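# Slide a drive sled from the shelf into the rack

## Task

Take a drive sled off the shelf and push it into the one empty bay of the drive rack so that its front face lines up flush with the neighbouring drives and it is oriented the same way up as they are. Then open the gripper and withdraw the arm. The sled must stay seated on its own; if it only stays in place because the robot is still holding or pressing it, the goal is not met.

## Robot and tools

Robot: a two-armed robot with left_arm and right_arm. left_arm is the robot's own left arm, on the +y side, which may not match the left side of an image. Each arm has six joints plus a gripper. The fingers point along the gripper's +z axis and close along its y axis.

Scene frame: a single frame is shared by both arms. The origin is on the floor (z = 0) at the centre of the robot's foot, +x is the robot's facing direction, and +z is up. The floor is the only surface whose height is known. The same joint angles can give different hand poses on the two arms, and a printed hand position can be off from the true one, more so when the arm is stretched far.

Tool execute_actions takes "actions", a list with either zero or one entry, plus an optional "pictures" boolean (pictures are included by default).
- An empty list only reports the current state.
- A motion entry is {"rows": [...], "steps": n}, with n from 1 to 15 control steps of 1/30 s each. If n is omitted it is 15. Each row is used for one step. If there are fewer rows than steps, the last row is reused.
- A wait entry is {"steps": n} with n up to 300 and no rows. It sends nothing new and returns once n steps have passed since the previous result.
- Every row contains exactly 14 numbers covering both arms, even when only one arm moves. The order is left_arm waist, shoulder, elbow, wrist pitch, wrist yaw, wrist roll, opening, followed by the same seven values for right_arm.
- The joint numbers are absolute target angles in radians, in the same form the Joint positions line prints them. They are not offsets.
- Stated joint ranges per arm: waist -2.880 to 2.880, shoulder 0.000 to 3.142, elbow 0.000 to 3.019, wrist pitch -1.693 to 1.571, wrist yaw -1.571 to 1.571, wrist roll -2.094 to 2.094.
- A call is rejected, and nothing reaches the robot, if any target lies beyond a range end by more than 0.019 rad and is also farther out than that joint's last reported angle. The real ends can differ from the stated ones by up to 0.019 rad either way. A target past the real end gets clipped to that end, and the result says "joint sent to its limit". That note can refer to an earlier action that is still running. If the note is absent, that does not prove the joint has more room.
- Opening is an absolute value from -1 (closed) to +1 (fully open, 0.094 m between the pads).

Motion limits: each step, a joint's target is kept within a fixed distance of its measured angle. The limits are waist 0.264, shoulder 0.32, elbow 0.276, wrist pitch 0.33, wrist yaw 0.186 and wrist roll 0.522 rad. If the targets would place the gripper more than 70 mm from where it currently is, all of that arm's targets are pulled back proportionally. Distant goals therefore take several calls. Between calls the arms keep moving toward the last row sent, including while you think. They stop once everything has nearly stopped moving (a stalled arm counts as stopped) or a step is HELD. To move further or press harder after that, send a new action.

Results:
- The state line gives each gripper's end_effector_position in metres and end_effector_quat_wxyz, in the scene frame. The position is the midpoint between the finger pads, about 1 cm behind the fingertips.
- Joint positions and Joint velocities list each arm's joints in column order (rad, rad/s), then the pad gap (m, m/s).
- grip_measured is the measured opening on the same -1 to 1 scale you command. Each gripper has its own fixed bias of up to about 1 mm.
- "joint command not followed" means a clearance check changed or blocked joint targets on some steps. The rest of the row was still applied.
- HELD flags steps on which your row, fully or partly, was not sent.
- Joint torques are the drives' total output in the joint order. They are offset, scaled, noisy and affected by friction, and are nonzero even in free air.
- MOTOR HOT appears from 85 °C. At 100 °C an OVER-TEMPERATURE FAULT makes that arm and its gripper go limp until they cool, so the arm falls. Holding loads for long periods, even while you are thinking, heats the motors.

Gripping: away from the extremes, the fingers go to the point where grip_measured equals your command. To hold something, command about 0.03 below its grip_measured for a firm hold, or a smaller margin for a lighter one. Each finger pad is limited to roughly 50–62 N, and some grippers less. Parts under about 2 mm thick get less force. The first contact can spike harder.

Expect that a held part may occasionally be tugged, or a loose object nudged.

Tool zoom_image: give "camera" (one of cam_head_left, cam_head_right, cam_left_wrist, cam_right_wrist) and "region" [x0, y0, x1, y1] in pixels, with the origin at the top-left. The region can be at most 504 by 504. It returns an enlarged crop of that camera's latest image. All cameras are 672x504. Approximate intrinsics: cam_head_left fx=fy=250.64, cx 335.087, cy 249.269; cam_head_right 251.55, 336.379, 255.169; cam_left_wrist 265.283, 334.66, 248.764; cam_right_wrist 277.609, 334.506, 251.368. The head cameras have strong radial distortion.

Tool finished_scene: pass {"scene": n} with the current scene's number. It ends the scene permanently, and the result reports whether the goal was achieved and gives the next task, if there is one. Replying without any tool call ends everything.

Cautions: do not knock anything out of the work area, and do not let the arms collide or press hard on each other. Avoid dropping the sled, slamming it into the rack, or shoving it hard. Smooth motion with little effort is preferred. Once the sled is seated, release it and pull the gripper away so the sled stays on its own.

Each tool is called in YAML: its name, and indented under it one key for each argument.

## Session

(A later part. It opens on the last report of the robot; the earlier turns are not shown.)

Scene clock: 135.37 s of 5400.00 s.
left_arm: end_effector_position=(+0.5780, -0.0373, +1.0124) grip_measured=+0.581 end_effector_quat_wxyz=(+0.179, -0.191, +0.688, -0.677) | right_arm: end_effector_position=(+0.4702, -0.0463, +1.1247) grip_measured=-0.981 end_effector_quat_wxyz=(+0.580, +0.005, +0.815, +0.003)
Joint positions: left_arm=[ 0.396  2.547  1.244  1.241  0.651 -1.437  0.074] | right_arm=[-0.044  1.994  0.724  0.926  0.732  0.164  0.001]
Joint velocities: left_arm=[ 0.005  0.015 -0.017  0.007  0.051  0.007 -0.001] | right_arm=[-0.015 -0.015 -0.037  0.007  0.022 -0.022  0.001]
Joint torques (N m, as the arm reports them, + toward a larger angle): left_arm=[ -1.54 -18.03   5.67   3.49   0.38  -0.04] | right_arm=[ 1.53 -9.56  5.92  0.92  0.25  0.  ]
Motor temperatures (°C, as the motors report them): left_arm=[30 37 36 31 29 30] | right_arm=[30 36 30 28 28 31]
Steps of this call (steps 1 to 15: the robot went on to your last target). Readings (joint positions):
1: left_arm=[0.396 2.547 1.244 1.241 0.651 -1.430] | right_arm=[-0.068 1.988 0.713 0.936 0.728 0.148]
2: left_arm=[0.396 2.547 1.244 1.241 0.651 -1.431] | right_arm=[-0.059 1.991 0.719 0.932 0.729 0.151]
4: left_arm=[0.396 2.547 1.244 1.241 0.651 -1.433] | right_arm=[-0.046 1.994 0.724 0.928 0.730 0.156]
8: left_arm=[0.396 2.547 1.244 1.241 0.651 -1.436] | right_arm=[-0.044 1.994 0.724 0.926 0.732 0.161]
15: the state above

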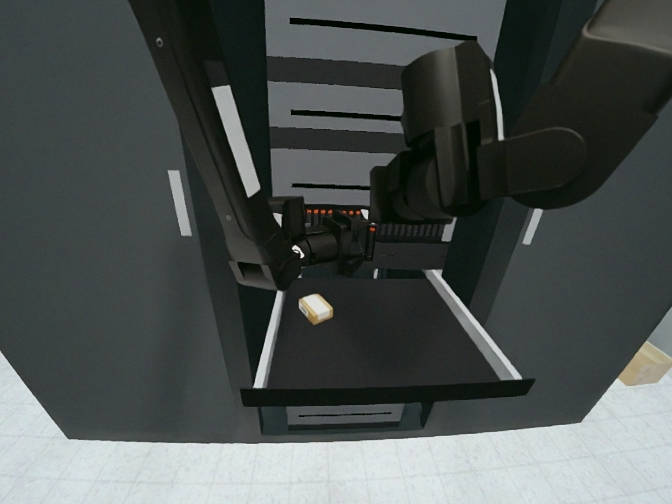

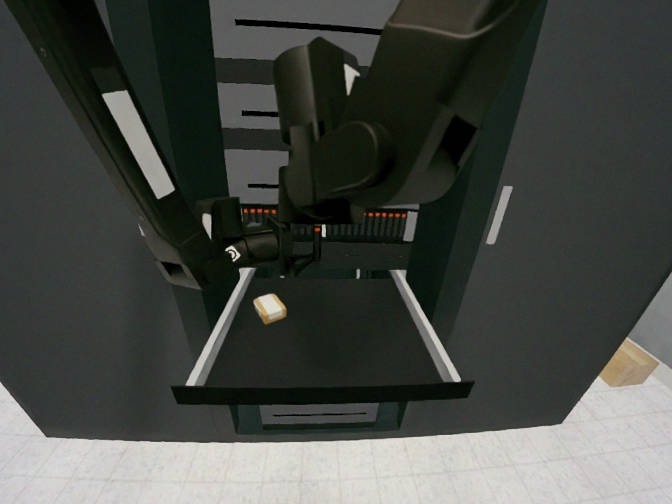

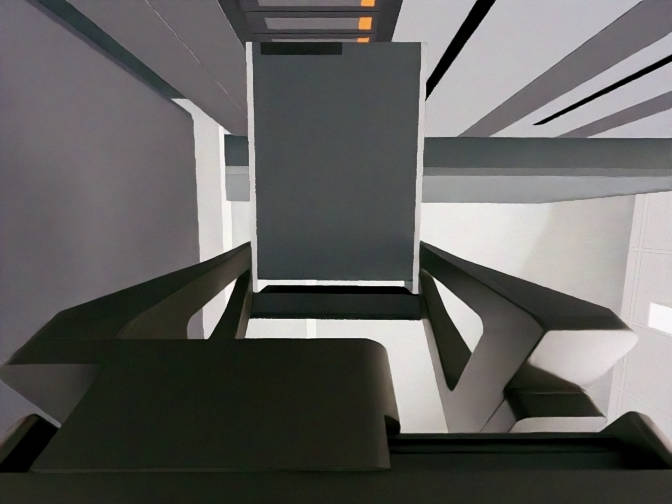

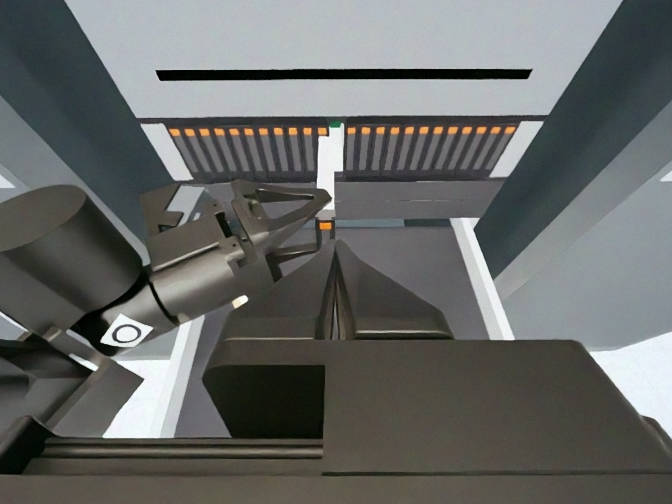

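zoom_image:
  camera: "cam_right_wrist"
  region: [256, 100, 416, 240]

zoom_image:
  camera: "cam_left_wrist"
  region: [216, 0, 456, 100]

Region (256, 100, 416, 240) of cam_right_wrist's 672x504 image, scaled by 3.150, with more detail than that image has; it fills the top 441 rows of this view, and the rest is white.

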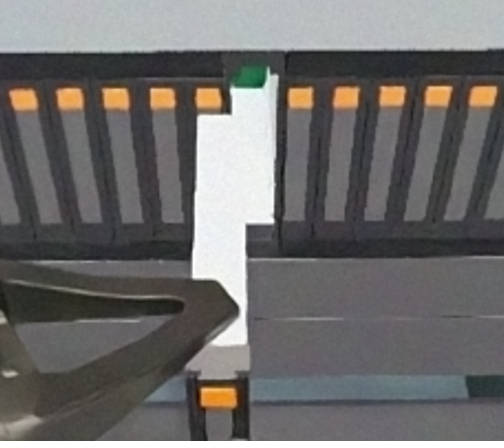

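Region (216, 0, 456, 100) of cam_left_wrist's 672x504 image, scaled by 2.100, with more detail than that image has; it fills the top 210 rows of this view, and the rest is white.

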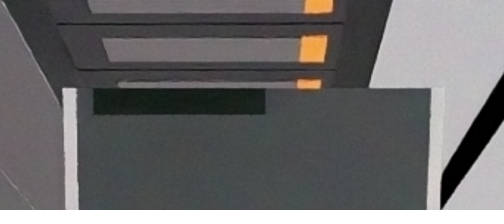

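execute_actions:
  actions:
    - {"rows": [ [0.400,2.5517,1.2851,1.2386,0.6562,-1.44,0.545,-0.041,2.01,0.75,0.912,0.735,0.175,-1.0], [0.402,2.5563,1.2931,1.2362,0.6574,-1.44,0.545,-0.041,2.01,0.75,0.912,0.735,0.175,-1.0], [0.403,2.5610,1.3012,1.2338,0.6586,-1.44,0.545,-0.041,2.01,0.75,0.912,0.735,0.175,-1.0], [0.404,2.5657,1.3093,1.2314,0.6598,-1.44,0.545,-0.041,2.01,0.75,0.912,0.735,0.175,-1.0], [0.405,2.5703,1.3173,1.2290,0.6610,-1.44,0.545,-0.041,2.01,0.75,0.912,0.735,0.175,-1.0], [0.406,2.5750,1.3254,1.2266,0.6622,-1.44,0.545,-0.041,2.01,0.75,0.912,0.735,0.175,-1.0], [0.407,2.5797,1.3335,1.2242,0.6634,-1.44,0.545,-0.041,2.01,0.75,0.912,0.735,0.175,-1.0], [0.408,2.5843,1.3415,1.2218,0.6646,-1.44,0.545,-0.041,2.01,0.75,0.912,0.735,0.175,-1.0], [0.409,2.5890,1.3496,1.2194,0.6658,-1.44,0.545,-0.041,2.01,0.75,0.912,0.735,0.175,-1.0], [0.410,2.5937,1.3577,1.2170,0.6670,-1.44,0.545,-0.041,2.01,0.75,0.912,0.735,0.175,-1.0], [0.410,2.5983,1.3657,1.2146,0.6682,-1.44,0.545,-0.041,2.01,0.75,0.912,0.735,0.175,-1.0], [0.410,2.6030,1.3738,1.2122,0.6694,-1.44,0.545,-0.041,2.01,0.75,0.912,0.735,0.175,-1.0], [0.410,2.6077,1.3819,1.2098,0.6706,-1.44,0.545,-0.041,2.01,0.75,0.912,0.735,0.175,-1.0], [0.410,2.6123,1.3899,1.2074,0.6718,-1.44,0.545,-0.041,2.01,0.75,0.912,0.735,0.175,-1.0], [0.410,2.617,1.398,1.205,0.673,-1.44,0.545,-0.041,2.01,0.75,0.912,0.735,0.175,-1.0] ], "steps": 15}
  pictures: false

execute_actions:
  actions:
    - {"steps": 12}

Scene clock: 144.10 s of 5400.00 s.
left_arm: end_effector_position=(+0.6005, -0.0453, +0.9998) grip_measured=+0.581 end_effector_quat_wxyz=(+0.184, -0.181, +0.683, -0.684) | right_arm: end_effector_position=(+0.4702, -0.0463, +1.1247) grip_measured=-0.981 end_effector_quat_wxyz=(+0.580, +0.005, +0.815, +0.003)
Joint positions: left_arm=[ 0.403  2.608  1.35   1.223  0.667 -1.437  0.074] | right_arm=[-0.044  1.994  0.724  0.926  0.732  0.165  0.001]
Joint velocities: left_arm=[ 0.015  0.142  0.217 -0.09  -0.007 -0.066 -0.   ] | right_arm=[-0.015  0.015  0.002 -0.012 -0.022  0.007 -0.001]
Joint torques (N m, as the arm reports them, + toward a larger angle): left_arm=[ -0.91 -19.23   6.08   1.39   0.39  -0.03] | right_arm=[ 1.31 -9.51  5.89  0.9   0.24 -0.01]
Motor temperatures (°C, as the motors report them): left_arm=[30 37 36 31 29 30] | right_arm=[31 36 31 28 29 31]
Steps of this call (steps 1 to 15: the robot went on to your last target; steps 16 to 90: nothing new was sent; then 5.23 s passed at rest; steps 91 to 105: all 15 steps of this action). Readings (joint positions):
91: left_arm=[0.396 2.547 1.245 1.241 0.651 -1.437] | right_arm=[-0.044 1.994 0.724 0.926 0.732 0.165]
92: left_arm=[0.396 2.549 1.247 1.241 0.653 -1.437] | right_arm=[-0.044 1.994 0.724 0.926 0.732 0.165]
94: left_arm=[0.396 2.555 1.260 1.241 0.655 -1.437] | right_arm=[-0.044 1.994 0.724 0.926 0.732 0.165]
98: left_arm=[0.397 2.575 1.295 1.239 0.659 -1.437] | right_arm=[-0.044 1.994 0.724 0.926 0.732 0.165]
105: the state above

Scene clock: 144.50 s of 5400.00 s.
left_arm: end_effector_position=(+0.6028, -0.0461, +0.9949) grip_measured=+0.581 end_effector_quat_wxyz=(+0.183, -0.182, +0.683, -0.683) | right_arm: end_effector_position=(+0.4702, -0.0463, +1.1247) grip_measured=-0.981 end_effector_quat_wxyz=(+0.580, +0.005, +0.815, +0.003)
Joint positions: left_arm=[ 0.404  2.62   1.365  1.218  0.669 -1.437  0.074] | right_arm=[-0.044  1.994  0.724  0.926  0.732  0.165  0.001]
Joint velocities: left_arm=[-0.015 -0.015 -0.002 -0.002 -0.007 -0.022 -0.   ] | right_arm=[ 0.005  0.015  0.012 -0.007  0.007 -0.051  0.001]
Joint torques (N m, as the arm reports them, + toward a larger angle): left_arm=[ -0.34 -19.09   6.05   1.38   0.4   -0.01] | right_arm=[ 1.31 -9.54  5.9   0.9   0.23 -0.02]
Motor temperatures (°C, as the motors report them): left_arm=[30 38 36 31 29 30] | right_arm=[31 36 31 28 29 31]
Steps of this call (steps 1 to 12: the robot went on to your last target). Readings (joint positions):
1: left_arm=[0.403 2.613 1.357 1.222 0.668 -1.437] | right_arm=[-0.044 1.994 0.724 0.926 0.732 0.165]
2: left_arm=[0.404 2.616 1.362 1.220 0.668 -1.437] | right_arm=[-0.044 1.994 0.724 0.926 0.732 0.165]
4: left_arm=[0.404 2.620 1.365 1.218 0.668 -1.437] | right_arm=[-0.044 1.994 0.724 0.926 0.732 0.165]
8: left_arm=[0.404 2.620 1.365 1.218 0.669 -1.437] | right_arm=[-0.044 1.994 0.724 0.926 0.732 0.165]
12: the state above

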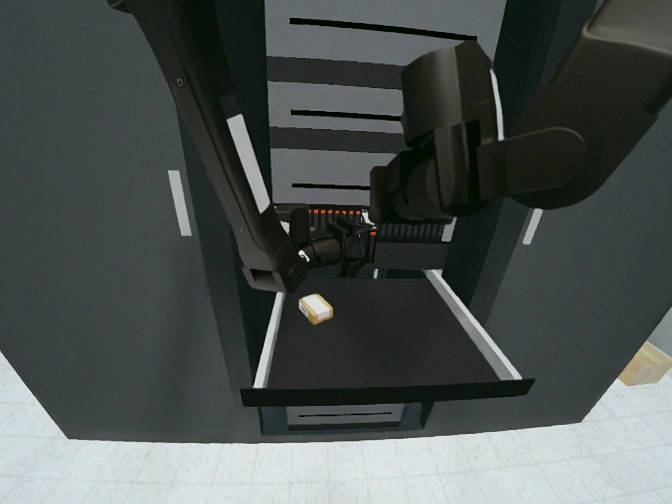

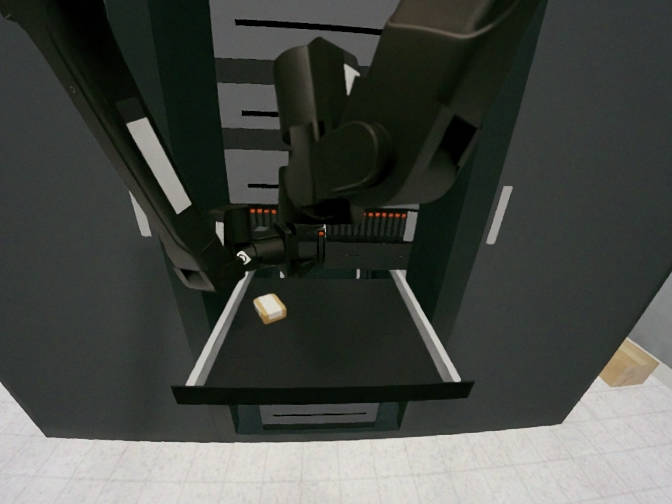

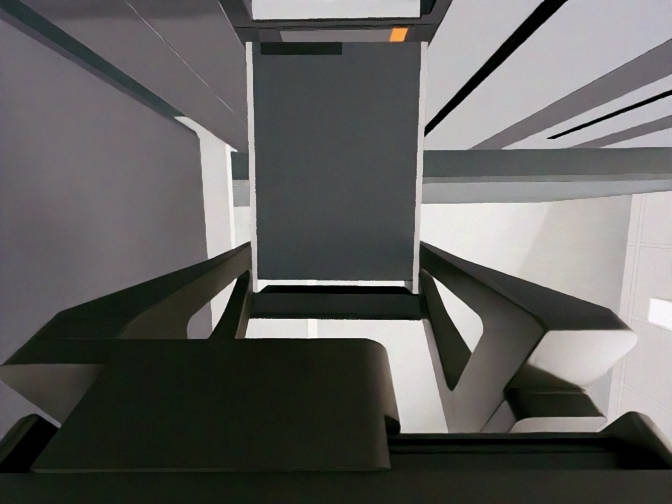

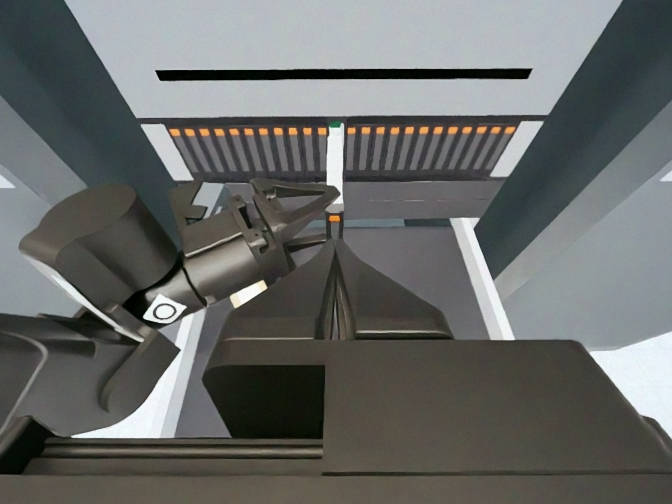

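zoom_image:
  camera: "cam_left_wrist"
  region: [216, 0, 456, 100]

zoom_image:
  camera: "cam_right_wrist"
  region: [286, 105, 386, 235]

Region (216, 0, 456, 100) of cam_left_wrist's 672x504 image, scaled by 2.100, with more detail than that image has; it fills the top 210 rows of this view, and the rest is white.

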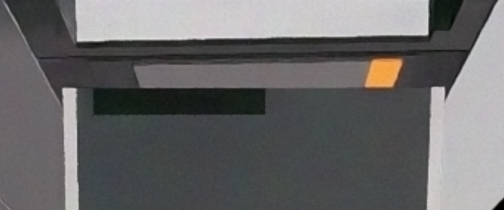

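Region (286, 105, 386, 235) of cam_right_wrist's 672x504 image, scaled by 3.877, with more detail than that image has; it fills the left 388 columns of this view, and the rest is white.

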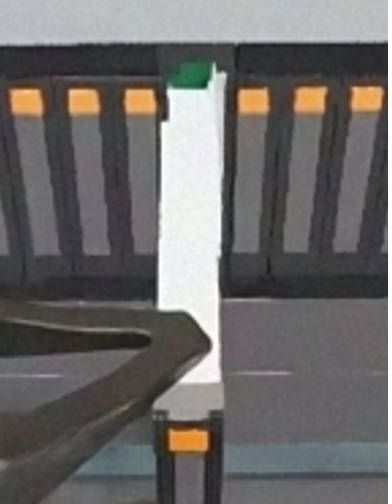

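execute_actions:
  actions:
    - {"rows": [ [0.4105,2.6206,1.4016,1.2021,0.6735,-1.44,0.545,-0.041,2.01,0.75,0.912,0.735,0.175,-1.0], [0.4110,2.6212,1.4052,1.1993,0.6740,-1.44,0.545,-0.041,2.01,0.75,0.912,0.735,0.175,-1.0], [0.4115,2.6218,1.4088,1.1964,0.6745,-1.44,0.545,-0.041,2.01,0.75,0.912,0.735,0.175,-1.0], [0.4120,2.6224,1.4124,1.1935,0.6750,-1.44,0.545,-0.041,2.01,0.75,0.912,0.735,0.175,-1.0], [0.4125,2.6230,1.4160,1.1907,0.6755,-1.44,0.545,-0.041,2.01,0.75,0.912,0.735,0.175,-1.0], [0.4130,2.6236,1.4196,1.1878,0.6760,-1.44,0.545,-0.041,2.01,0.75,0.912,0.735,0.175,-1.0], [0.4135,2.6242,1.4232,1.1849,0.6765,-1.44,0.545,-0.041,2.01,0.75,0.912,0.735,0.175,-1.0], [0.4141,2.6248,1.4268,1.1821,0.6771,-1.44,0.545,-0.041,2.01,0.75,0.912,0.735,0.175,-1.0], [0.4146,2.6254,1.4304,1.1792,0.6776,-1.44,0.545,-0.041,2.01,0.75,0.912,0.735,0.175,-1.0], [0.4151,2.6260,1.4340,1.1763,0.6781,-1.44,0.545,-0.041,2.01,0.75,0.912,0.735,0.175,-1.0], [0.4156,2.6266,1.4376,1.1735,0.6786,-1.44,0.545,-0.041,2.01,0.75,0.912,0.735,0.175,-1.0], [0.4161,2.6272,1.4412,1.1706,0.6791,-1.44,0.545,-0.041,2.01,0.75,0.912,0.735,0.175,-1.0], [0.4166,2.6278,1.4448,1.1677,0.6796,-1.44,0.545,-0.041,2.01,0.75,0.912,0.735,0.175,-1.0], [0.4171,2.6284,1.4484,1.1649,0.6801,-1.44,0.545,-0.041,2.01,0.75,0.912,0.735,0.175,-1.0], [0.4176,2.629,1.452,1.162,0.6806,-1.44,0.545,-0.041,2.01,0.75,0.912,0.735,0.175,-1.0] ], "steps": 15}
  pictures: false

execute_actions:
  actions:
    - {"steps": 12}

Scene clock: 153.47 s of 5400.00 s.
left_arm: end_effector_position=(+0.6168, -0.0492, +0.9966) grip_measured=+0.581 end_effector_quat_wxyz=(+0.182, -0.181, +0.683, -0.684) | right_arm: end_effector_position=(+0.4702, -0.0463, +1.1247) grip_measured=-0.981 end_effector_quat_wxyz=(+0.580, +0.005, +0.815, +0.003)
Joint positions: left_arm=[ 0.408  2.627  1.409  1.181  0.676 -1.437  0.074] | right_arm=[-0.044  1.994  0.724  0.926  0.732  0.165  0.001]
Joint velocities: left_arm=[ 0.024 -0.005  0.105 -0.081  0.022  0.051  0.   ] | right_arm=[-0.005 -0.034 -0.012 -0.022  0.051 -0.007  0.   ]
Joint torques (N m, as the arm reports them, + toward a larger angle): left_arm=[ -0.55 -19.06   6.62   1.27   0.4   -0.02] | right_arm=[ 1.22 -9.57  5.9   0.88  0.24 -0.01]
Motor temperatures (°C, as the motors report them): left_arm=[30 38 36 31 29 30] | right_arm=[31 36 31 28 29 31]
Steps of this call (steps 1 to 30: the robot went on to your last target; steps 31 to 90: nothing new was sent; then 5.47 s passed at rest; steps 91 to 105: all 15 steps of this action). Readings (joint positions):
91: left_arm=[0.404 2.620 1.365 1.218 0.669 -1.437] | right_arm=[-0.044 1.994 0.724 0.926 0.732 0.165]
92: left_arm=[0.404 2.620 1.365 1.217 0.669 -1.437] | right_arm=[-0.044 1.994 0.724 0.926 0.732 0.165]
94: left_arm=[0.404 2.622 1.369 1.213 0.670 -1.437] | right_arm=[-0.044 1.994 0.724 0.926 0.732 0.165]
98: left_arm=[0.404 2.625 1.384 1.201 0.672 -1.437] | right_arm=[-0.044 1.994 0.724 0.926 0.732 0.165]
105: the state above

Scene clock: 153.87 s of 5400.00 s.
left_arm: end_effector_position=(+0.6205, -0.0479, +0.9968) grip_measured=+0.581 end_effector_quat_wxyz=(+0.184, -0.181, +0.683, -0.683) | right_arm: end_effector_position=(+0.4702, -0.0463, +1.1247) grip_measured=-0.981 end_effector_quat_wxyz=(+0.580, +0.005, +0.815, +0.003)
Joint positions: left_arm=[ 0.412  2.629  1.417  1.176  0.676 -1.437  0.074] | right_arm=[-0.044  1.994  0.724  0.926  0.732  0.165  0.001]
Joint velocities: left_arm=[-0.015  0.005  0.002  0.007  0.081 -0.066 -0.001] | right_arm=[-0.005  0.005  0.002  0.007 -0.007 -0.007 -0.   ]
Joint torques (N m, as the arm reports them, + toward a larger angle): left_arm=[ -0.51 -19.64   6.49   1.41   0.39  -0.03] | right_arm=[ 1.28 -9.56  5.91  0.92  0.24 -0.01]
Motor temperatures (°C, as the motors report them): left_arm=[30 38 36 31 29 30] | right_arm=[31 36 31 28 29 31]
Steps of this call (steps 1 to 12: the robot went on to your last target). Readings (joint positions):
1: left_arm=[0.409 2.628 1.413 1.179 0.676 -1.437] | right_arm=[-0.044 1.994 0.724 0.926 0.732 0.165]
2: left_arm=[0.410 2.628 1.415 1.178 0.676 -1.437] | right_arm=[-0.044 1.994 0.724 0.926 0.732 0.165]
4: left_arm=[0.411 2.628 1.417 1.177 0.676 -1.437] | right_arm=[-0.044 1.994 0.724 0.926 0.732 0.165]
8: left_arm=[0.412 2.628 1.417 1.176 0.676 -1.437] | right_arm=[-0.044 1.994 0.724 0.926 0.732 0.165]
12: the state above

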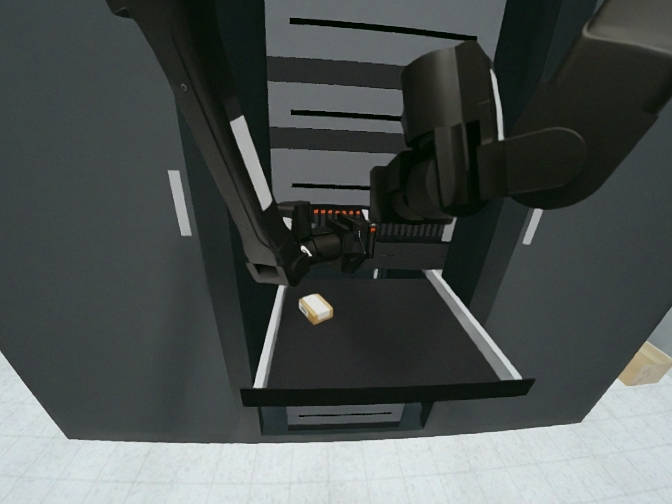

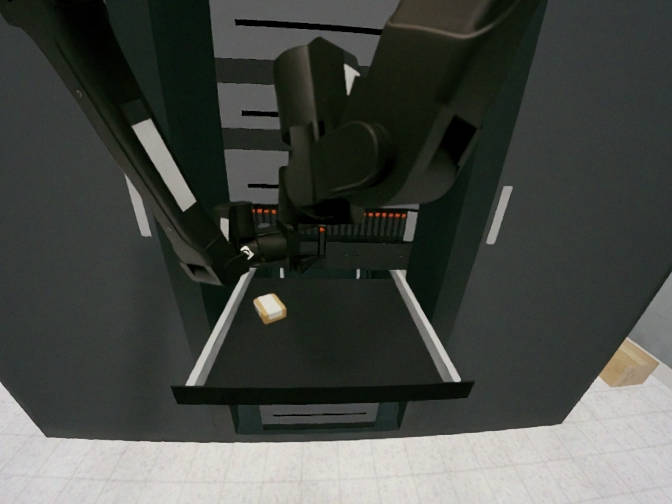

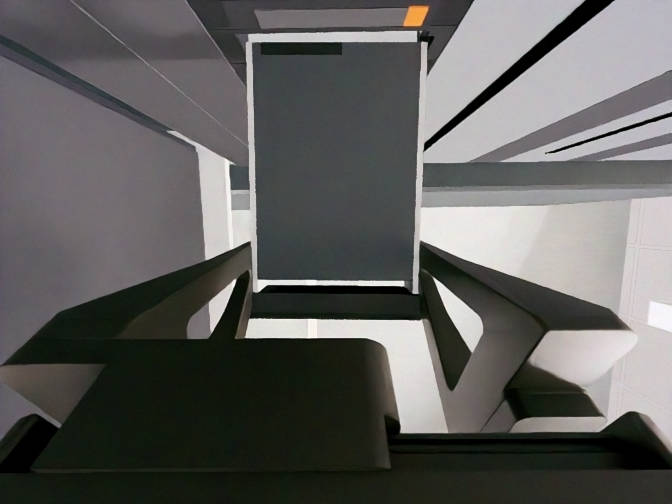

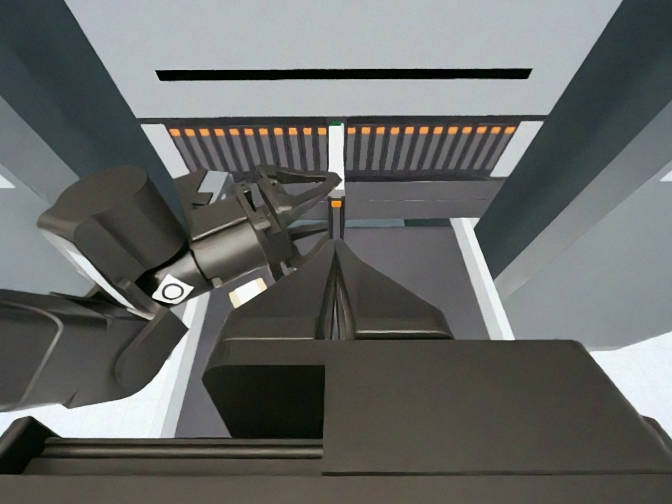

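zoom_image:
  camera: "cam_left_wrist"
  region: [216, 0, 456, 100]

zoom_image:
  camera: "cam_right_wrist"
  region: [286, 105, 386, 235]

Region (216, 0, 456, 100) of cam_left_wrist's 672x504 image, scaled by 2.100, with more detail than that image has; it fills the top 210 rows of this view, and the rest is white.

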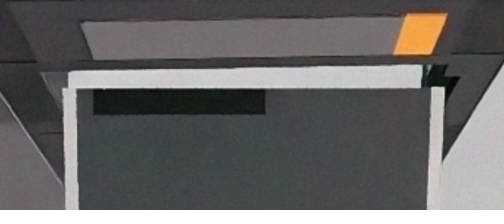

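Region (286, 105, 386, 235) of cam_right_wrist's 672x504 image, scaled by 3.877, with more detail than that image has; it fills the left 388 columns of this view, and the rest is white.

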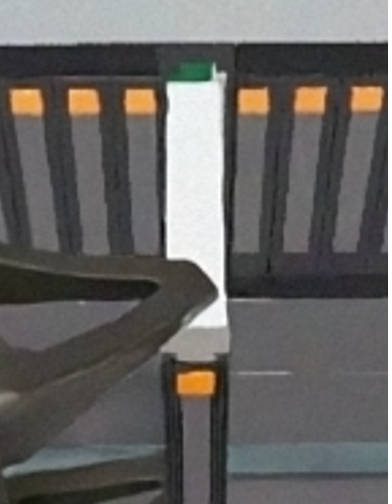

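execute_actions:
  actions:
    - {"rows": [ [0.4176,2.632,1.452,1.162,0.6806,-1.44,0.545,-0.041,2.01,0.75,0.912,0.735,0.175,-1.0], [0.4176,2.634,1.452,1.162,0.6806,-1.44,0.545,-0.041,2.01,0.75,0.912,0.735,0.175,-1.0], [0.4176,2.635,1.452,1.162,0.6806,-1.44,0.545,-0.041,2.01,0.75,0.912,0.735,0.175,-1.0] ], "steps": 12}
  pictures: false

Scene clock: 157.90 s of 5400.00 s.
left_arm: end_effector_position=(+0.6182, -0.0477, +0.9912) grip_measured=+0.581 end_effector_quat_wxyz=(+0.181, -0.183, +0.685, -0.682) | right_arm: end_effector_position=(+0.4702, -0.0463, +1.1247) grip_measured=-0.981 end_effector_quat_wxyz=(+0.580, +0.005, +0.815, +0.003)
Joint positions: left_arm=[ 0.412  2.637  1.417  1.176  0.676 -1.437  0.074] | right_arm=[-0.044  1.994  0.724  0.926  0.732  0.165  0.001]
Joint velocities: left_arm=[ 0.005  0.005  0.012 -0.012 -0.051 -0.022 -0.001] | right_arm=[-0.015  0.015  0.002  0.012  0.007 -0.022 -0.   ]
Joint torques (N m, as the arm reports them, + toward a larger angle): left_arm=[ -1.04 -19.37   6.29   1.39   0.39   0.  ] | right_arm=[ 1.27 -9.56  5.9   0.9   0.24 -0.01]
Motor temperatures (°C, as the motors report them): left_arm=[30 38 36 31 29 30] | right_arm=[31 36 31 28 29 31]
Steps of this call (steps 1 to 15: the robot went on to your last target; steps 16 to 90: nothing new was sent; then 0.63 s passed at rest; steps 91 to 102: all 12 steps of this action). Readings (joint positions):
91: left_arm=[0.412 2.629 1.417 1.176 0.676 -1.437] | right_arm=[-0.044 1.994 0.724 0.926 0.732 0.165]
92: left_arm=[0.412 2.630 1.417 1.176 0.676 -1.437] | right_arm=[-0.044 1.994 0.724 0.926 0.732 0.165]
94: left_arm=[0.412 2.631 1.417 1.176 0.676 -1.437] | right_arm=[-0.044 1.994 0.724 0.926 0.732 0.165]
98: left_arm=[0.412 2.635 1.417 1.176 0.676 -1.437] | right_arm=[-0.044 1.994 0.724 0.926 0.732 0.165]
102: the state above

execute_actions:
  actions:
    - {"rows": [ [0.4176,2.628,1.452,1.162,0.6806,-1.44,0.545,-0.041,2.01,0.75,0.912,0.735,0.175,-1.0], [0.4176,2.622,1.452,1.162,0.6806,-1.44,0.545,-0.041,2.01,0.75,0.912,0.735,0.175,-1.0], [0.4176,2.617,1.452,1.162,0.6806,-1.44,0.545,-0.041,2.01,0.75,0.912,0.735,0.175,-1.0], [0.4176,2.613,1.452,1.162,0.6806,-1.44,0.545,-0.041,2.01,0.75,0.912,0.735,0.175,-1.0] ], "steps": 12}
  pictures: false

Scene clock: 160.23 s of 5400.00 s.
left_arm: end_effector_position=(+0.6182, -0.0477, +0.9912) grip_measured=+0.581 end_effector_quat_wxyz=(+0.181, -0.183, +0.685, -0.682) | right_arm: end_effector_position=(+0.4702, -0.0463, +1.1247) grip_measured=-0.981 end_effector_quat_wxyz=(+0.580, +0.005, +0.815, +0.003)
Joint positions: left_arm=[ 0.412  2.637  1.417  1.176  0.676 -1.437  0.074] | right_arm=[-0.044  1.994  0.724  0.926  0.732  0.165  0.001]
Joint velocities: left_arm=[-0.015 -0.005 -0.012 -0.012 -0.007  0.051 -0.001] | right_arm=[-0.005  0.005  0.017 -0.032 -0.022 -0.007 -0.001]
Joint torques (N m, as the arm reports them, + toward a larger angle): left_arm=[ -1.06 -21.18   6.39   1.38   0.4   -0.01] | right_arm=[ 1.26 -9.44  5.89  0.91  0.23 -0.02]
Motor temperatures (°C, as the motors report them): left_arm=[30 38 36 31 29 30] | right_arm=[31 36 31 28 29 31]
Steps of this call (steps 1 to 15: the robot went on to your last target; steps 16 to 58: nothing new was sent; steps 59 to 70: all 12 steps of this action). Readings (joint positions):
59: left_arm=[0.412 2.637 1.417 1.176 0.676 -1.437] | right_arm=[-0.044 1.994 0.724 0.926 0.732 0.165]
60: left_arm=[0.412 2.637 1.417 1.176 0.676 -1.437] | right_arm=[-0.044 1.994 0.724 0.926 0.732 0.165]
62: left_arm=[0.412 2.637 1.417 1.176 0.676 -1.437] | right_arm=[-0.044 1.994 0.724 0.926 0.732 0.165]
66: left_arm=[0.412 2.637 1.417 1.176 0.676 -1.437] | right_arm=[-0.044 1.994 0.724 0.926 0.732 0.165]
70: the state above

execute_actions:
  actions:
    - {"rows": [ [0.4176,2.609,1.452,1.162,0.6806,-1.44,0.545,-0.041,2.01,0.75,0.912,0.735,0.175,-1.0], [0.4176,2.606,1.452,1.162,0.6806,-1.44,0.545,-0.041,2.01,0.75,0.912,0.735,0.175,-1.0], [0.4176,2.603,1.452,1.162,0.6806,-1.44,0.545,-0.041,2.01,0.75,0.912,0.735,0.175,-1.0], [0.4176,2.600,1.452,1.162,0.6806,-1.44,0.545,-0.041,2.01,0.75,0.912,0.735,0.175,-1.0] ], "steps": 12}
  pictures: false

Scene clock: 161.47 s of 5400.00 s.
left_arm: end_effector_position=(+0.6182, -0.0477, +0.9912) grip_measured=+0.581 end_effector_quat_wxyz=(+0.181, -0.183, +0.685, -0.682) | right_arm: end_effector_position=(+0.4702, -0.0463, +1.1247) grip_measured=-0.981 end_effector_quat_wxyz=(+0.580, +0.005, +0.815, +0.003)
Joint positions: left_arm=[ 0.412  2.637  1.417  1.176  0.676 -1.437  0.074] | right_arm=[-0.044  1.994  0.724  0.926  0.732  0.165  0.001]
Joint velocities: left_arm=[ 0.005  0.005  0.002 -0.027 -0.022 -0.022  0.001] | right_arm=[-0.015  0.015  0.002 -0.007 -0.022  0.081  0.001]
Joint torques (N m, as the arm reports them, + toward a larger angle): left_arm=[ -1.17 -22.54   6.43   1.51   0.39  -0.01] | right_arm=[ 1.27 -9.55  5.88  0.92  0.24 -0.01]
Motor temperatures (°C, as the motors report them): left_arm=[30 38 36 30 29 30] | right_arm=[31 36 31 28 29 31]
Steps of this call (steps 1 to 15: the robot went on to your last target; steps 16 to 25: nothing new was sent; steps 26 to 37: all 12 steps of this action). Readings (joint positions):
26: left_arm=[0.412 2.637 1.417 1.176 0.676 -1.437] | right_arm=[-0.044 1.994 0.724 0.926 0.732 0.165]
27: left_arm=[0.412 2.637 1.417 1.176 0.676 -1.437] | right_arm=[-0.044 1.994 0.724 0.926 0.732 0.165]
29: left_arm=[0.412 2.637 1.417 1.176 0.676 -1.437] | right_arm=[-0.044 1.994 0.724 0.926 0.732 0.165]
33: left_arm=[0.412 2.637 1.417 1.176 0.676 -1.437] | right_arm=[-0.044 1.994 0.724 0.926 0.732 0.165]
37: the state above

execute_actions:
  actions:
    - {"rows": [ [0.4176,2.597,1.452,1.162,0.6806,-1.44,0.545,-0.041,2.01,0.75,0.912,0.735,0.175,-1.0], [0.4176,2.594,1.452,1.162,0.6806,-1.44,0.545,-0.041,2.01,0.75,0.912,0.735,0.175,-1.0], [0.4176,2.592,1.452,1.162,0.6806,-1.44,0.545,-0.041,2.01,0.75,0.912,0.735,0.175,-1.0], [0.4176,2.590,1.452,1.162,0.6806,-1.44,0.545,-0.041,2.01,0.75,0.912,0.735,0.175,-1.0] ], "steps": 12}
  pictures: false

Scene clock: 162.60 s of 5400.00 s.
left_arm: end_effector_position=(+0.6207, -0.0480, +0.9973) grip_measured=+0.581 end_effector_quat_wxyz=(+0.184, -0.181, +0.683, -0.684) | right_arm: end_effector_position=(+0.4702, -0.0463, +1.1247) grip_measured=-0.981 end_effector_quat_wxyz=(+0.580, +0.005, +0.815, +0.003)
Joint positions: left_arm=[ 0.412  2.628  1.417  1.176  0.676 -1.437  0.074] | right_arm=[-0.044  1.994  0.724  0.926  0.732  0.165  0.001]
Joint velocities: left_arm=[ 0.015 -0.015 -0.002 -0.007 -0.037  0.007  0.   ] | right_arm=[ 0.005  0.005  0.012 -0.007  0.022  0.022 -0.   ]
Joint torques (N m, as the arm reports them, + toward a larger angle): left_arm=[ -0.55 -22.26   6.4    1.52   0.43  -0.02] | right_arm=[ 1.22 -9.63  5.89  0.89  0.24 -0.01]
Motor temperatures (°C, as the motors report them): left_arm=[30 38 36 30 29 30] | right_arm=[31 36 31 28 29 31]
Steps of this call (steps 1 to 15: the robot went on to your last target; steps 16 to 22: nothing new was sent; steps 23 to 34: all 12 steps of this action). Readings (joint positions):
23: left_arm=[0.412 2.637 1.417 1.176 0.676 -1.437] | right_arm=[-0.044 1.994 0.724 0.926 0.732 0.165]
24: left_arm=[0.412 2.637 1.417 1.176 0.676 -1.437] | right_arm=[-0.044 1.994 0.724 0.926 0.732 0.165]
26: left_arm=[0.412 2.636 1.417 1.176 0.676 -1.437] | right_arm=[-0.044 1.994 0.724 0.926 0.732 0.165]
30: left_arm=[0.412 2.632 1.417 1.176 0.676 -1.437] | right_arm=[-0.044 1.994 0.724 0.926 0.732 0.165]
34: the state above

execute_actions:
  actions:
    - {"rows": [ [0.4176,2.600,1.452,1.162,0.6806,-1.44,0.545,-0.041,2.01,0.75,0.912,0.735,0.175,-1.0], [0.4176,2.610,1.452,1.162,0.6806,-1.44,0.545,-0.041,2.01,0.75,0.912,0.735,0.175,-1.0], [0.4176,2.618,1.452,1.162,0.6806,-1.44,0.545,-0.041,2.01,0.75,0.912,0.735,0.175,-1.0], [0.4176,2.624,1.452,1.162,0.6806,-1.44,0.545,-0.041,2.01,0.75,0.912,0.735,0.175,-1.0], [0.4176,2.627,1.452,1.162,0.6806,-1.44,0.545,-0.041,2.01,0.75,0.912,0.735,0.175,-1.0], [0.4176,2.629,1.452,1.162,0.6806,-1.44,0.545,-0.041,2.01,0.75,0.912,0.735,0.175,-1.0], [0.4176,2.630,1.452,1.162,0.6806,-1.44,0.545,-0.041,2.01,0.75,0.912,0.735,0.175,-1.0] ], "steps": 15}
  pictures: false

Scene clock: 163.97 s of 5400.00 s.
left_arm: end_effector_position=(+0.6200, -0.0479, +0.9957) grip_measured=+0.581 end_effector_quat_wxyz=(+0.183, -0.182, +0.683, -0.683) | right_arm: end_effector_position=(+0.4702, -0.0463, +1.1247) grip_measured=-0.981 end_effector_quat_wxyz=(+0.580, +0.005, +0.815, +0.003)
Joint positions: left_arm=[ 0.412  2.63   1.417  1.176  0.676 -1.437  0.074] | right_arm=[-0.044  1.994  0.724  0.926  0.732  0.165  0.001]
Joint velocities: left_arm=[-0.005 -0.005 -0.012  0.007 -0.022 -0.081 -0.001] | right_arm=[ 0.005  0.015 -0.017  0.017  0.037  0.037  0.   ]
Joint torques (N m, as the arm reports them, + toward a larger angle): left_arm=[ -0.83 -20.1    6.36   1.46   0.39  -0.01] | right_arm=[ 1.31 -9.53  5.91  0.91  0.23 -0.02]
Motor temperatures (°C, as the motors report them): left_arm=[30 39 36 30 29 30] | right_arm=[31 36 31 28 29 31]
Steps of this call (steps 1 to 15: the robot went on to your last target; steps 16 to 26: nothing new was sent; steps 27 to 41: all 15 steps of this action). Readings (joint positions):
27: left_arm=[0.412 2.628 1.417 1.176 0.676 -1.437] | right_arm=[-0.044 1.994 0.724 0.926 0.732 0.165]
28: left_arm=[0.412 2.628 1.417 1.176 0.676 -1.437] | right_arm=[-0.044 1.994 0.724 0.926 0.732 0.165]
30: left_arm=[0.412 2.628 1.417 1.176 0.676 -1.437] | right_arm=[-0.044 1.994 0.724 0.926 0.732 0.165]
34: left_arm=[0.412 2.628 1.417 1.176 0.676 -1.437] | right_arm=[-0.044 1.994 0.724 0.926 0.732 0.165]
41: the state above

execute_actions:
  actions:
    - {"rows": [ [0.4205,2.6307,1.4551,1.1596,0.6812,-1.44,0.545,-0.041,2.01,0.75,0.912,0.735,0.175,-1.0], [0.4210,2.6314,1.4581,1.1572,0.6817,-1.44,0.545,-0.041,2.01,0.75,0.912,0.735,0.175,-1.0], [0.4215,2.6321,1.4612,1.1548,0.6823,-1.44,0.545,-0.041,2.01,0.75,0.912,0.735,0.175,-1.0], [0.4220,2.6328,1.4643,1.1524,0.6828,-1.44,0.545,-0.041,2.01,0.75,0.912,0.735,0.175,-1.0], [0.4225,2.6335,1.4673,1.1500,0.6834,-1.44,0.545,-0.041,2.01,0.75,0.912,0.735,0.175,-1.0], [0.4230,2.6342,1.4704,1.1476,0.6839,-1.44,0.545,-0.041,2.01,0.75,0.912,0.735,0.175,-1.0], [0.4235,2.6349,1.4735,1.1452,0.6845,-1.44,0.545,-0.041,2.01,0.75,0.912,0.735,0.175,-1.0], [0.4240,2.6356,1.4765,1.1428,0.6851,-1.44,0.545,-0.041,2.01,0.75,0.912,0.735,0.175,-1.0], [0.4245,2.6363,1.4796,1.1404,0.6856,-1.44,0.545,-0.041,2.01,0.75,0.912,0.735,0.175,-1.0], [0.4250,2.6370,1.4827,1.1380,0.6862,-1.44,0.545,-0.041,2.01,0.75,0.912,0.735,0.175,-1.0], [0.4255,2.6377,1.4857,1.1356,0.6867,-1.44,0.545,-0.041,2.01,0.75,0.912,0.735,0.175,-1.0], [0.4260,2.6384,1.4888,1.1332,0.6873,-1.44,0.545,-0.041,2.01,0.75,0.912,0.735,0.175,-1.0], [0.4265,2.6391,1.4919,1.1308,0.6878,-1.44,0.545,-0.041,2.01,0.75,0.912,0.735,0.175,-1.0], [0.4270,2.6398,1.4949,1.1284,0.6884,-1.44,0.545,-0.041,2.01,0.75,0.912,0.735,0.175,-1.0], [0.4275,2.6405,1.4980,1.1260,0.6890,-1.44,0.545,-0.041,2.01,0.75,0.912,0.735,0.175,-1.0] ], "steps": 15}
  pictures: false

execute_actions:
  actions:
    - {"steps": 10}

Scene clock: 167.40 s of 5400.00 s.
left_arm: end_effector_position=(+0.6317, -0.0479, +0.9947) grip_measured=+0.581 end_effector_quat_wxyz=(+0.182, -0.183, +0.684, -0.683) | right_arm: end_effector_position=(+0.4702, -0.0463, +1.1247) grip_measured=-0.981 end_effector_quat_wxyz=(+0.580, +0.005, +0.815, +0.003)
Joint positions: left_arm=[ 0.419  2.639  1.454  1.144  0.684 -1.437  0.074] | right_arm=[-0.044  1.994  0.724  0.926  0.732  0.165  0.001]
Joint velocities: left_arm=[ 0.015  0.024  0.085 -0.066  0.11  -0.007 -0.001] | right_arm=[ 0.005 -0.024 -0.007 -0.007 -0.037 -0.022 -0.001]
Joint torques (N m, as the arm reports them, + toward a larger angle): left_arm=[ -1.12 -19.62   6.86   1.5    0.42  -0.01] | right_arm=[ 1.23 -9.57  5.89  0.91  0.24 -0.01]
Motor temperatures (°C, as the motors report them): left_arm=[30 39 36 30 29 30] | right_arm=[31 36 32 28 29 31]
Steps of this call (steps 1 to 15: the robot went on to your last target; steps 16 to 88: nothing new was sent; steps 89 to 103: all 15 steps of this action). Readings (joint positions):
89: left_arm=[0.412 2.631 1.417 1.176 0.676 -1.437] | right_arm=[-0.044 1.994 0.724 0.926 0.732 0.165]
90: left_arm=[0.412 2.631 1.417 1.175 0.677 -1.437] | right_arm=[-0.044 1.994 0.724 0.926 0.732 0.165]
92: left_arm=[0.412 2.631 1.420 1.171 0.678 -1.437] | right_arm=[-0.044 1.994 0.724 0.926 0.732 0.165]
96: left_arm=[0.414 2.635 1.432 1.161 0.680 -1.437] | right_arm=[-0.044 1.994 0.724 0.926 0.732 0.165]
103: the state above

Scene clock: 167.73 s of 5400.00 s.
left_arm: end_effector_position=(+0.6339, -0.0479, +0.9950) grip_measured=+0.581 end_effector_quat_wxyz=(+0.182, -0.183, +0.684, -0.683) | right_arm: end_effector_position=(+0.4702, -0.0463, +1.1247) grip_measured=-0.981 end_effector_quat_wxyz=(+0.580, +0.005, +0.815, +0.003)
Joint positions: left_arm=[ 0.42   2.64   1.461  1.14   0.685 -1.437  0.074] | right_arm=[-0.044  1.994  0.724  0.926  0.732  0.165  0.001]
Joint velocities: left_arm=[ 0.005 -0.005  0.012  0.022  0.022 -0.037  0.   ] | right_arm=[-0.005  0.005 -0.017 -0.017  0.007  0.051 -0.002]
Joint torques (N m, as the arm reports them, + toward a larger angle): left_arm=[ -0.71 -19.63   6.85   1.37   0.4    0.  ] | right_arm=[ 1.23 -9.52  5.88  0.9   0.24 -0.01]
Motor temperatures (°C, as the motors report them): left_arm=[30 39 36 30 29 30] | right_arm=[31 36 32 28 29 31]
Steps of this call (steps 1 to 10: the robot went on to your last target). Readings (joint positions):
1: left_arm=[0.420 2.639 1.457 1.142 0.684 -1.437] | right_arm=[-0.044 1.994 0.724 0.926 0.732 0.165]
2: left_arm=[0.420 2.640 1.459 1.141 0.685 -1.437] | right_arm=[-0.044 1.994 0.724 0.926 0.732 0.165]
4: left_arm=[0.420 2.640 1.461 1.140 0.685 -1.437] | right_arm=[-0.044 1.994 0.724 0.926 0.732 0.165]
8: left_arm=[0.420 2.640 1.461 1.140 0.685 -1.437] | right_arm=[-0.044 1.994 0.724 0.926 0.732 0.165]
10: the state above

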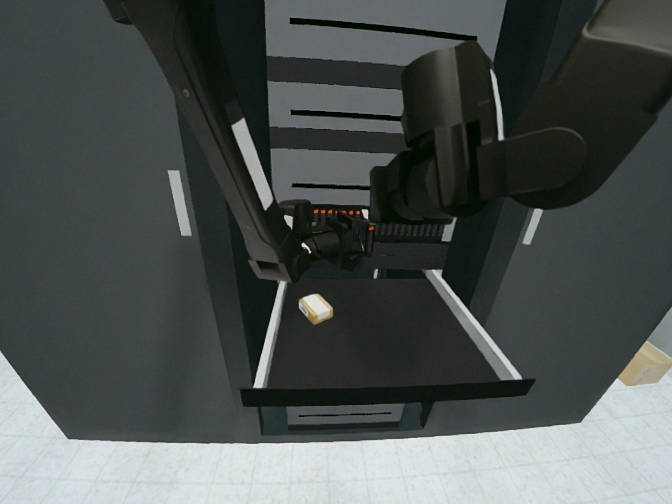

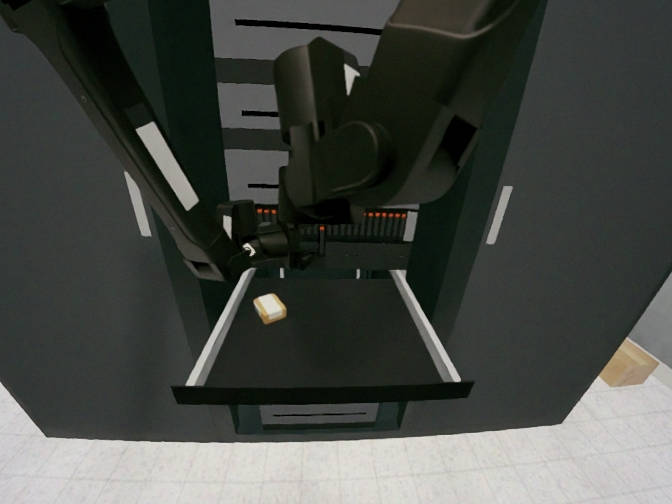

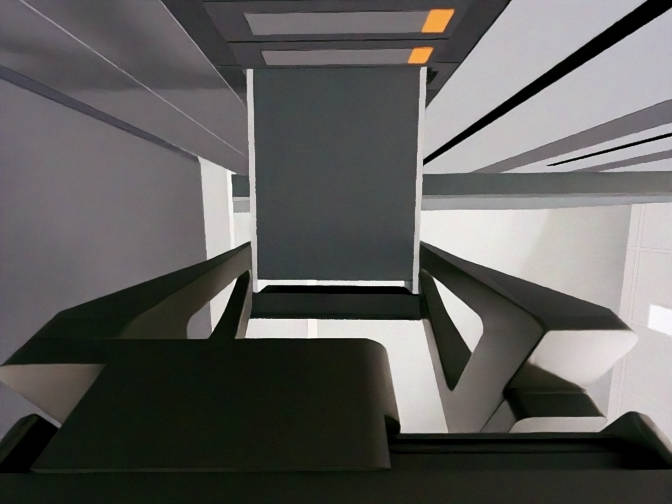

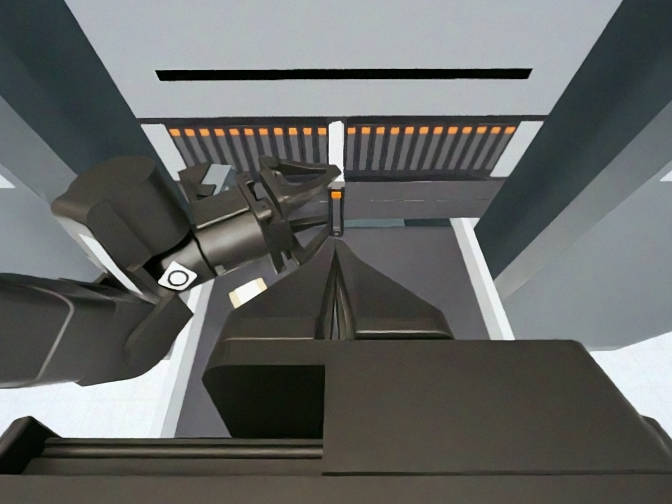

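execute_actions:
  actions: []

Scene clock: 170.37 s of 5400.00 s.
left_arm: end_effector_position=(+0.6339, -0.0479, +0.9950) grip_measured=+0.581 end_effector_quat_wxyz=(+0.182, -0.183, +0.684, -0.683) | right_arm: end_effector_position=(+0.4702, -0.0463, +1.1247) grip_measured=-0.981 end_effector_quat_wxyz=(+0.580, +0.005, +0.815, +0.003)
Joint positions: left_arm=[ 0.42   2.64   1.461  1.14   0.685 -1.437  0.074] | right_arm=[-0.044  1.994  0.724  0.926  0.732  0.165  0.001]
Joint velocities: left_arm=[-0.015 -0.005 -0.017 -0.012 -0.066  0.081  0.001] | right_arm=[-0.005 -0.005  0.007 -0.012 -0.051  0.022  0.001]
Joint torques (N m, as the arm reports them, + toward a larger angle): left_arm=[ -0.22 -20.28   6.84   1.42   0.43   0.01] | right_arm=[ 1.25 -9.62  5.9   0.9   0.23 -0.02]
Motor temperatures (°C, as the motors report them): left_arm=[30 39 36 30 29 30] | right_arm=[31 36 32 28 29 31]
Steps of this call (steps 1 to 15: the robot went on to your last target; steps 16 to 79: nothing new was sent). Readings (joint positions):
1: left_arm=[0.420 2.640 1.461 1.140 0.685 -1.437] | right_arm=[-0.044 1.994 0.724 0.926 0.732 0.165]
2: left_arm=[0.420 2.640 1.461 1.140 0.685 -1.437] | right_arm=[-0.044 1.994 0.724 0.926 0.732 0.165]
4: left_arm=[0.420 2.640 1.461 1.140 0.685 -1.437] | right_arm=[-0.044 1.994 0.724 0.926 0.732 0.165]
8: left_arm=[0.420 2.640 1.461 1.140 0.685 -1.437] | right_arm=[-0.044 1.994 0.724 0.926 0.732 0.165]
79: the state above
All arms were judged still, so your last target was given up. Only a new action makes them travel on or press farther. Fingers that are still opening or closing keep moving.

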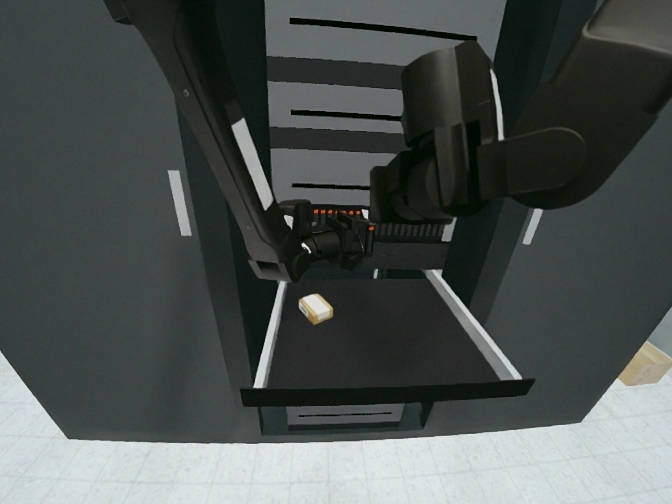

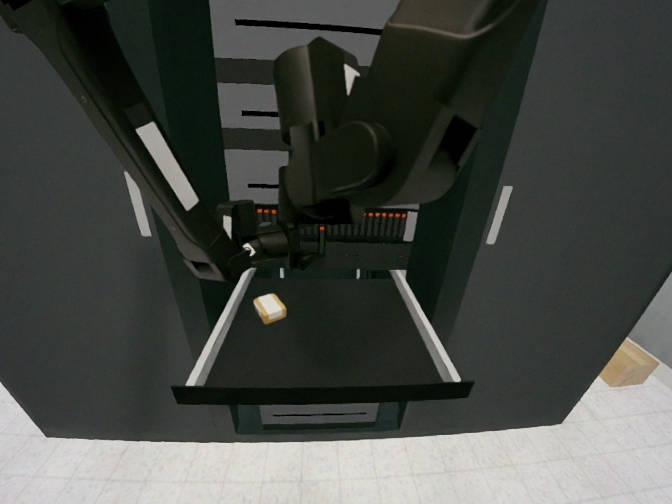

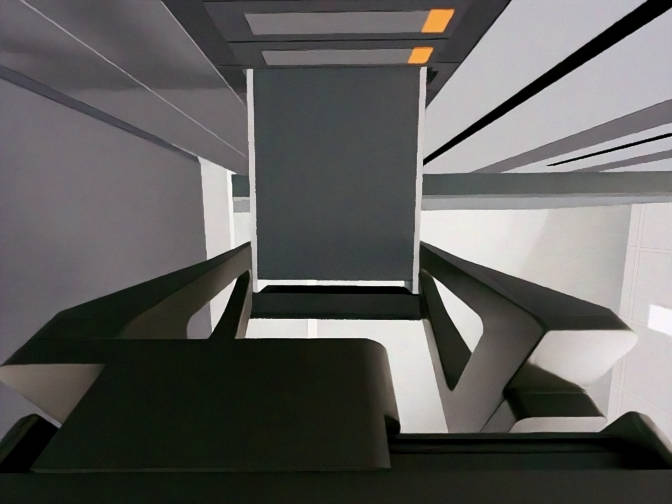

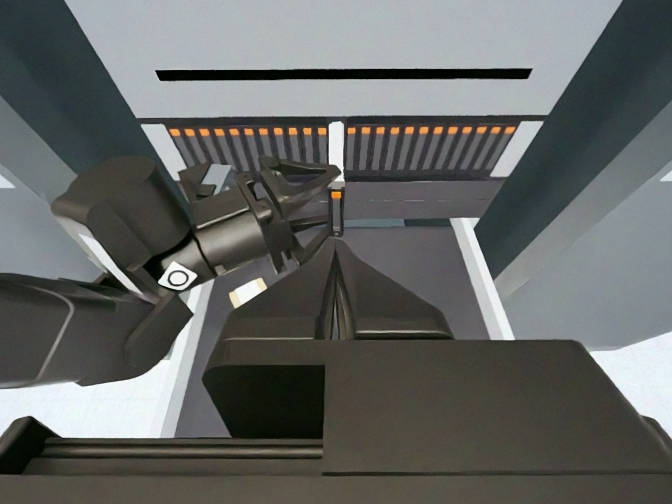

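execute_actions:
  actions:
    - {"rows": [ [0.4304,2.6412,1.5011,1.1236,0.6896,-1.44,0.545,-0.041,2.01,0.75,0.912,0.735,0.175,-1.0], [0.4309,2.6419,1.5043,1.1212,0.6901,-1.44,0.545,-0.041,2.01,0.75,0.912,0.735,0.175,-1.0], [0.4313,2.6426,1.5074,1.1188,0.6907,-1.44,0.545,-0.041,2.01,0.75,0.912,0.735,0.175,-1.0], [0.4317,2.6433,1.5105,1.1164,0.6913,-1.44,0.545,-0.041,2.01,0.75,0.912,0.735,0.175,-1.0], [0.4322,2.6440,1.5137,1.1140,0.6918,-1.44,0.545,-0.041,2.01,0.75,0.912,0.735,0.175,-1.0], [0.4326,2.6447,1.5168,1.1116,0.6924,-1.44,0.545,-0.041,2.01,0.75,0.912,0.735,0.175,-1.0], [0.4330,2.6454,1.5199,1.1092,0.6930,-1.44,0.545,-0.041,2.01,0.75,0.912,0.735,0.175,-1.0], [0.4335,2.6461,1.5231,1.1068,0.6935,-1.44,0.545,-0.041,2.01,0.75,0.912,0.735,0.175,-1.0], [0.4339,2.6468,1.5262,1.1044,0.6941,-1.44,0.545,-0.041,2.01,0.75,0.912,0.735,0.175,-1.0], [0.4343,2.6475,1.5293,1.1020,0.6947,-1.44,0.545,-0.041,2.01,0.75,0.912,0.735,0.175,-1.0], [0.4348,2.6482,1.5325,1.0996,0.6952,-1.44,0.545,-0.041,2.01,0.75,0.912,0.735,0.175,-1.0], [0.4352,2.6489,1.5356,1.0972,0.6958,-1.44,0.545,-0.041,2.01,0.75,0.912,0.735,0.175,-1.0], [0.4356,2.6496,1.5387,1.0948,0.6964,-1.44,0.545,-0.041,2.01,0.75,0.912,0.735,0.175,-1.0], [0.4361,2.6503,1.5419,1.0924,0.6969,-1.44,0.545,-0.041,2.01,0.75,0.912,0.735,0.175,-1.0], [0.4365,2.6510,1.5450,1.0900,0.6975,-1.44,0.545,-0.041,2.01,0.75,0.912,0.735,0.175,-1.0] ], "steps": 15}
  pictures: false

Scene clock: 173.83 s of 5400.00 s.
left_arm: end_effector_position=(+0.6459, -0.0478, +0.9953) grip_measured=+0.581 end_effector_quat_wxyz=(+0.181, -0.182, +0.684, -0.683) | right_arm: end_effector_position=(+0.4702, -0.0463, +1.1247) grip_measured=-0.981 end_effector_quat_wxyz=(+0.580, +0.005, +0.815, +0.003)
Joint positions: left_arm=[ 0.428  2.649  1.499  1.109  0.696 -1.437  0.074] | right_arm=[-0.044  1.994  0.724  0.926  0.732  0.165  0.001]
Joint velocities: left_arm=[-0.005  0.034  0.11  -0.081 -0.066 -0.081  0.   ] | right_arm=[-0.005 -0.015  0.007 -0.007 -0.007  0.051  0.   ]
Joint torques (N m, as the arm reports them, + toward a larger angle): left_arm=[ -0.14 -20.06   7.16   1.55   0.24   0.  ] | right_arm=[ 1.24 -9.57  5.89  0.9   0.23 -0.01]
Motor temperatures (°C, as the motors report them): left_arm=[30 39 37 30 29 30] | right_arm=[31 36 32 28 29 31]
Steps of this call (steps 1 to 89: nothing new was sent; steps 90 to 104: all 15 steps of this action). Readings (joint positions):
90: left_arm=[0.420 2.640 1.461 1.140 0.685 -1.437] | right_arm=[-0.044 1.994 0.724 0.926 0.732 0.165]
91: left_arm=[0.420 2.640 1.461 1.139 0.686 -1.437] | right_arm=[-0.044 1.994 0.724 0.926 0.732 0.165]
93: left_arm=[0.421 2.641 1.465 1.135 0.686 -1.437] | right_arm=[-0.044 1.994 0.724 0.926 0.732 0.165]
97: left_arm=[0.423 2.645 1.475 1.127 0.693 -1.437] | right_arm=[-0.044 1.994 0.724 0.926 0.732 0.165]
104: the state above


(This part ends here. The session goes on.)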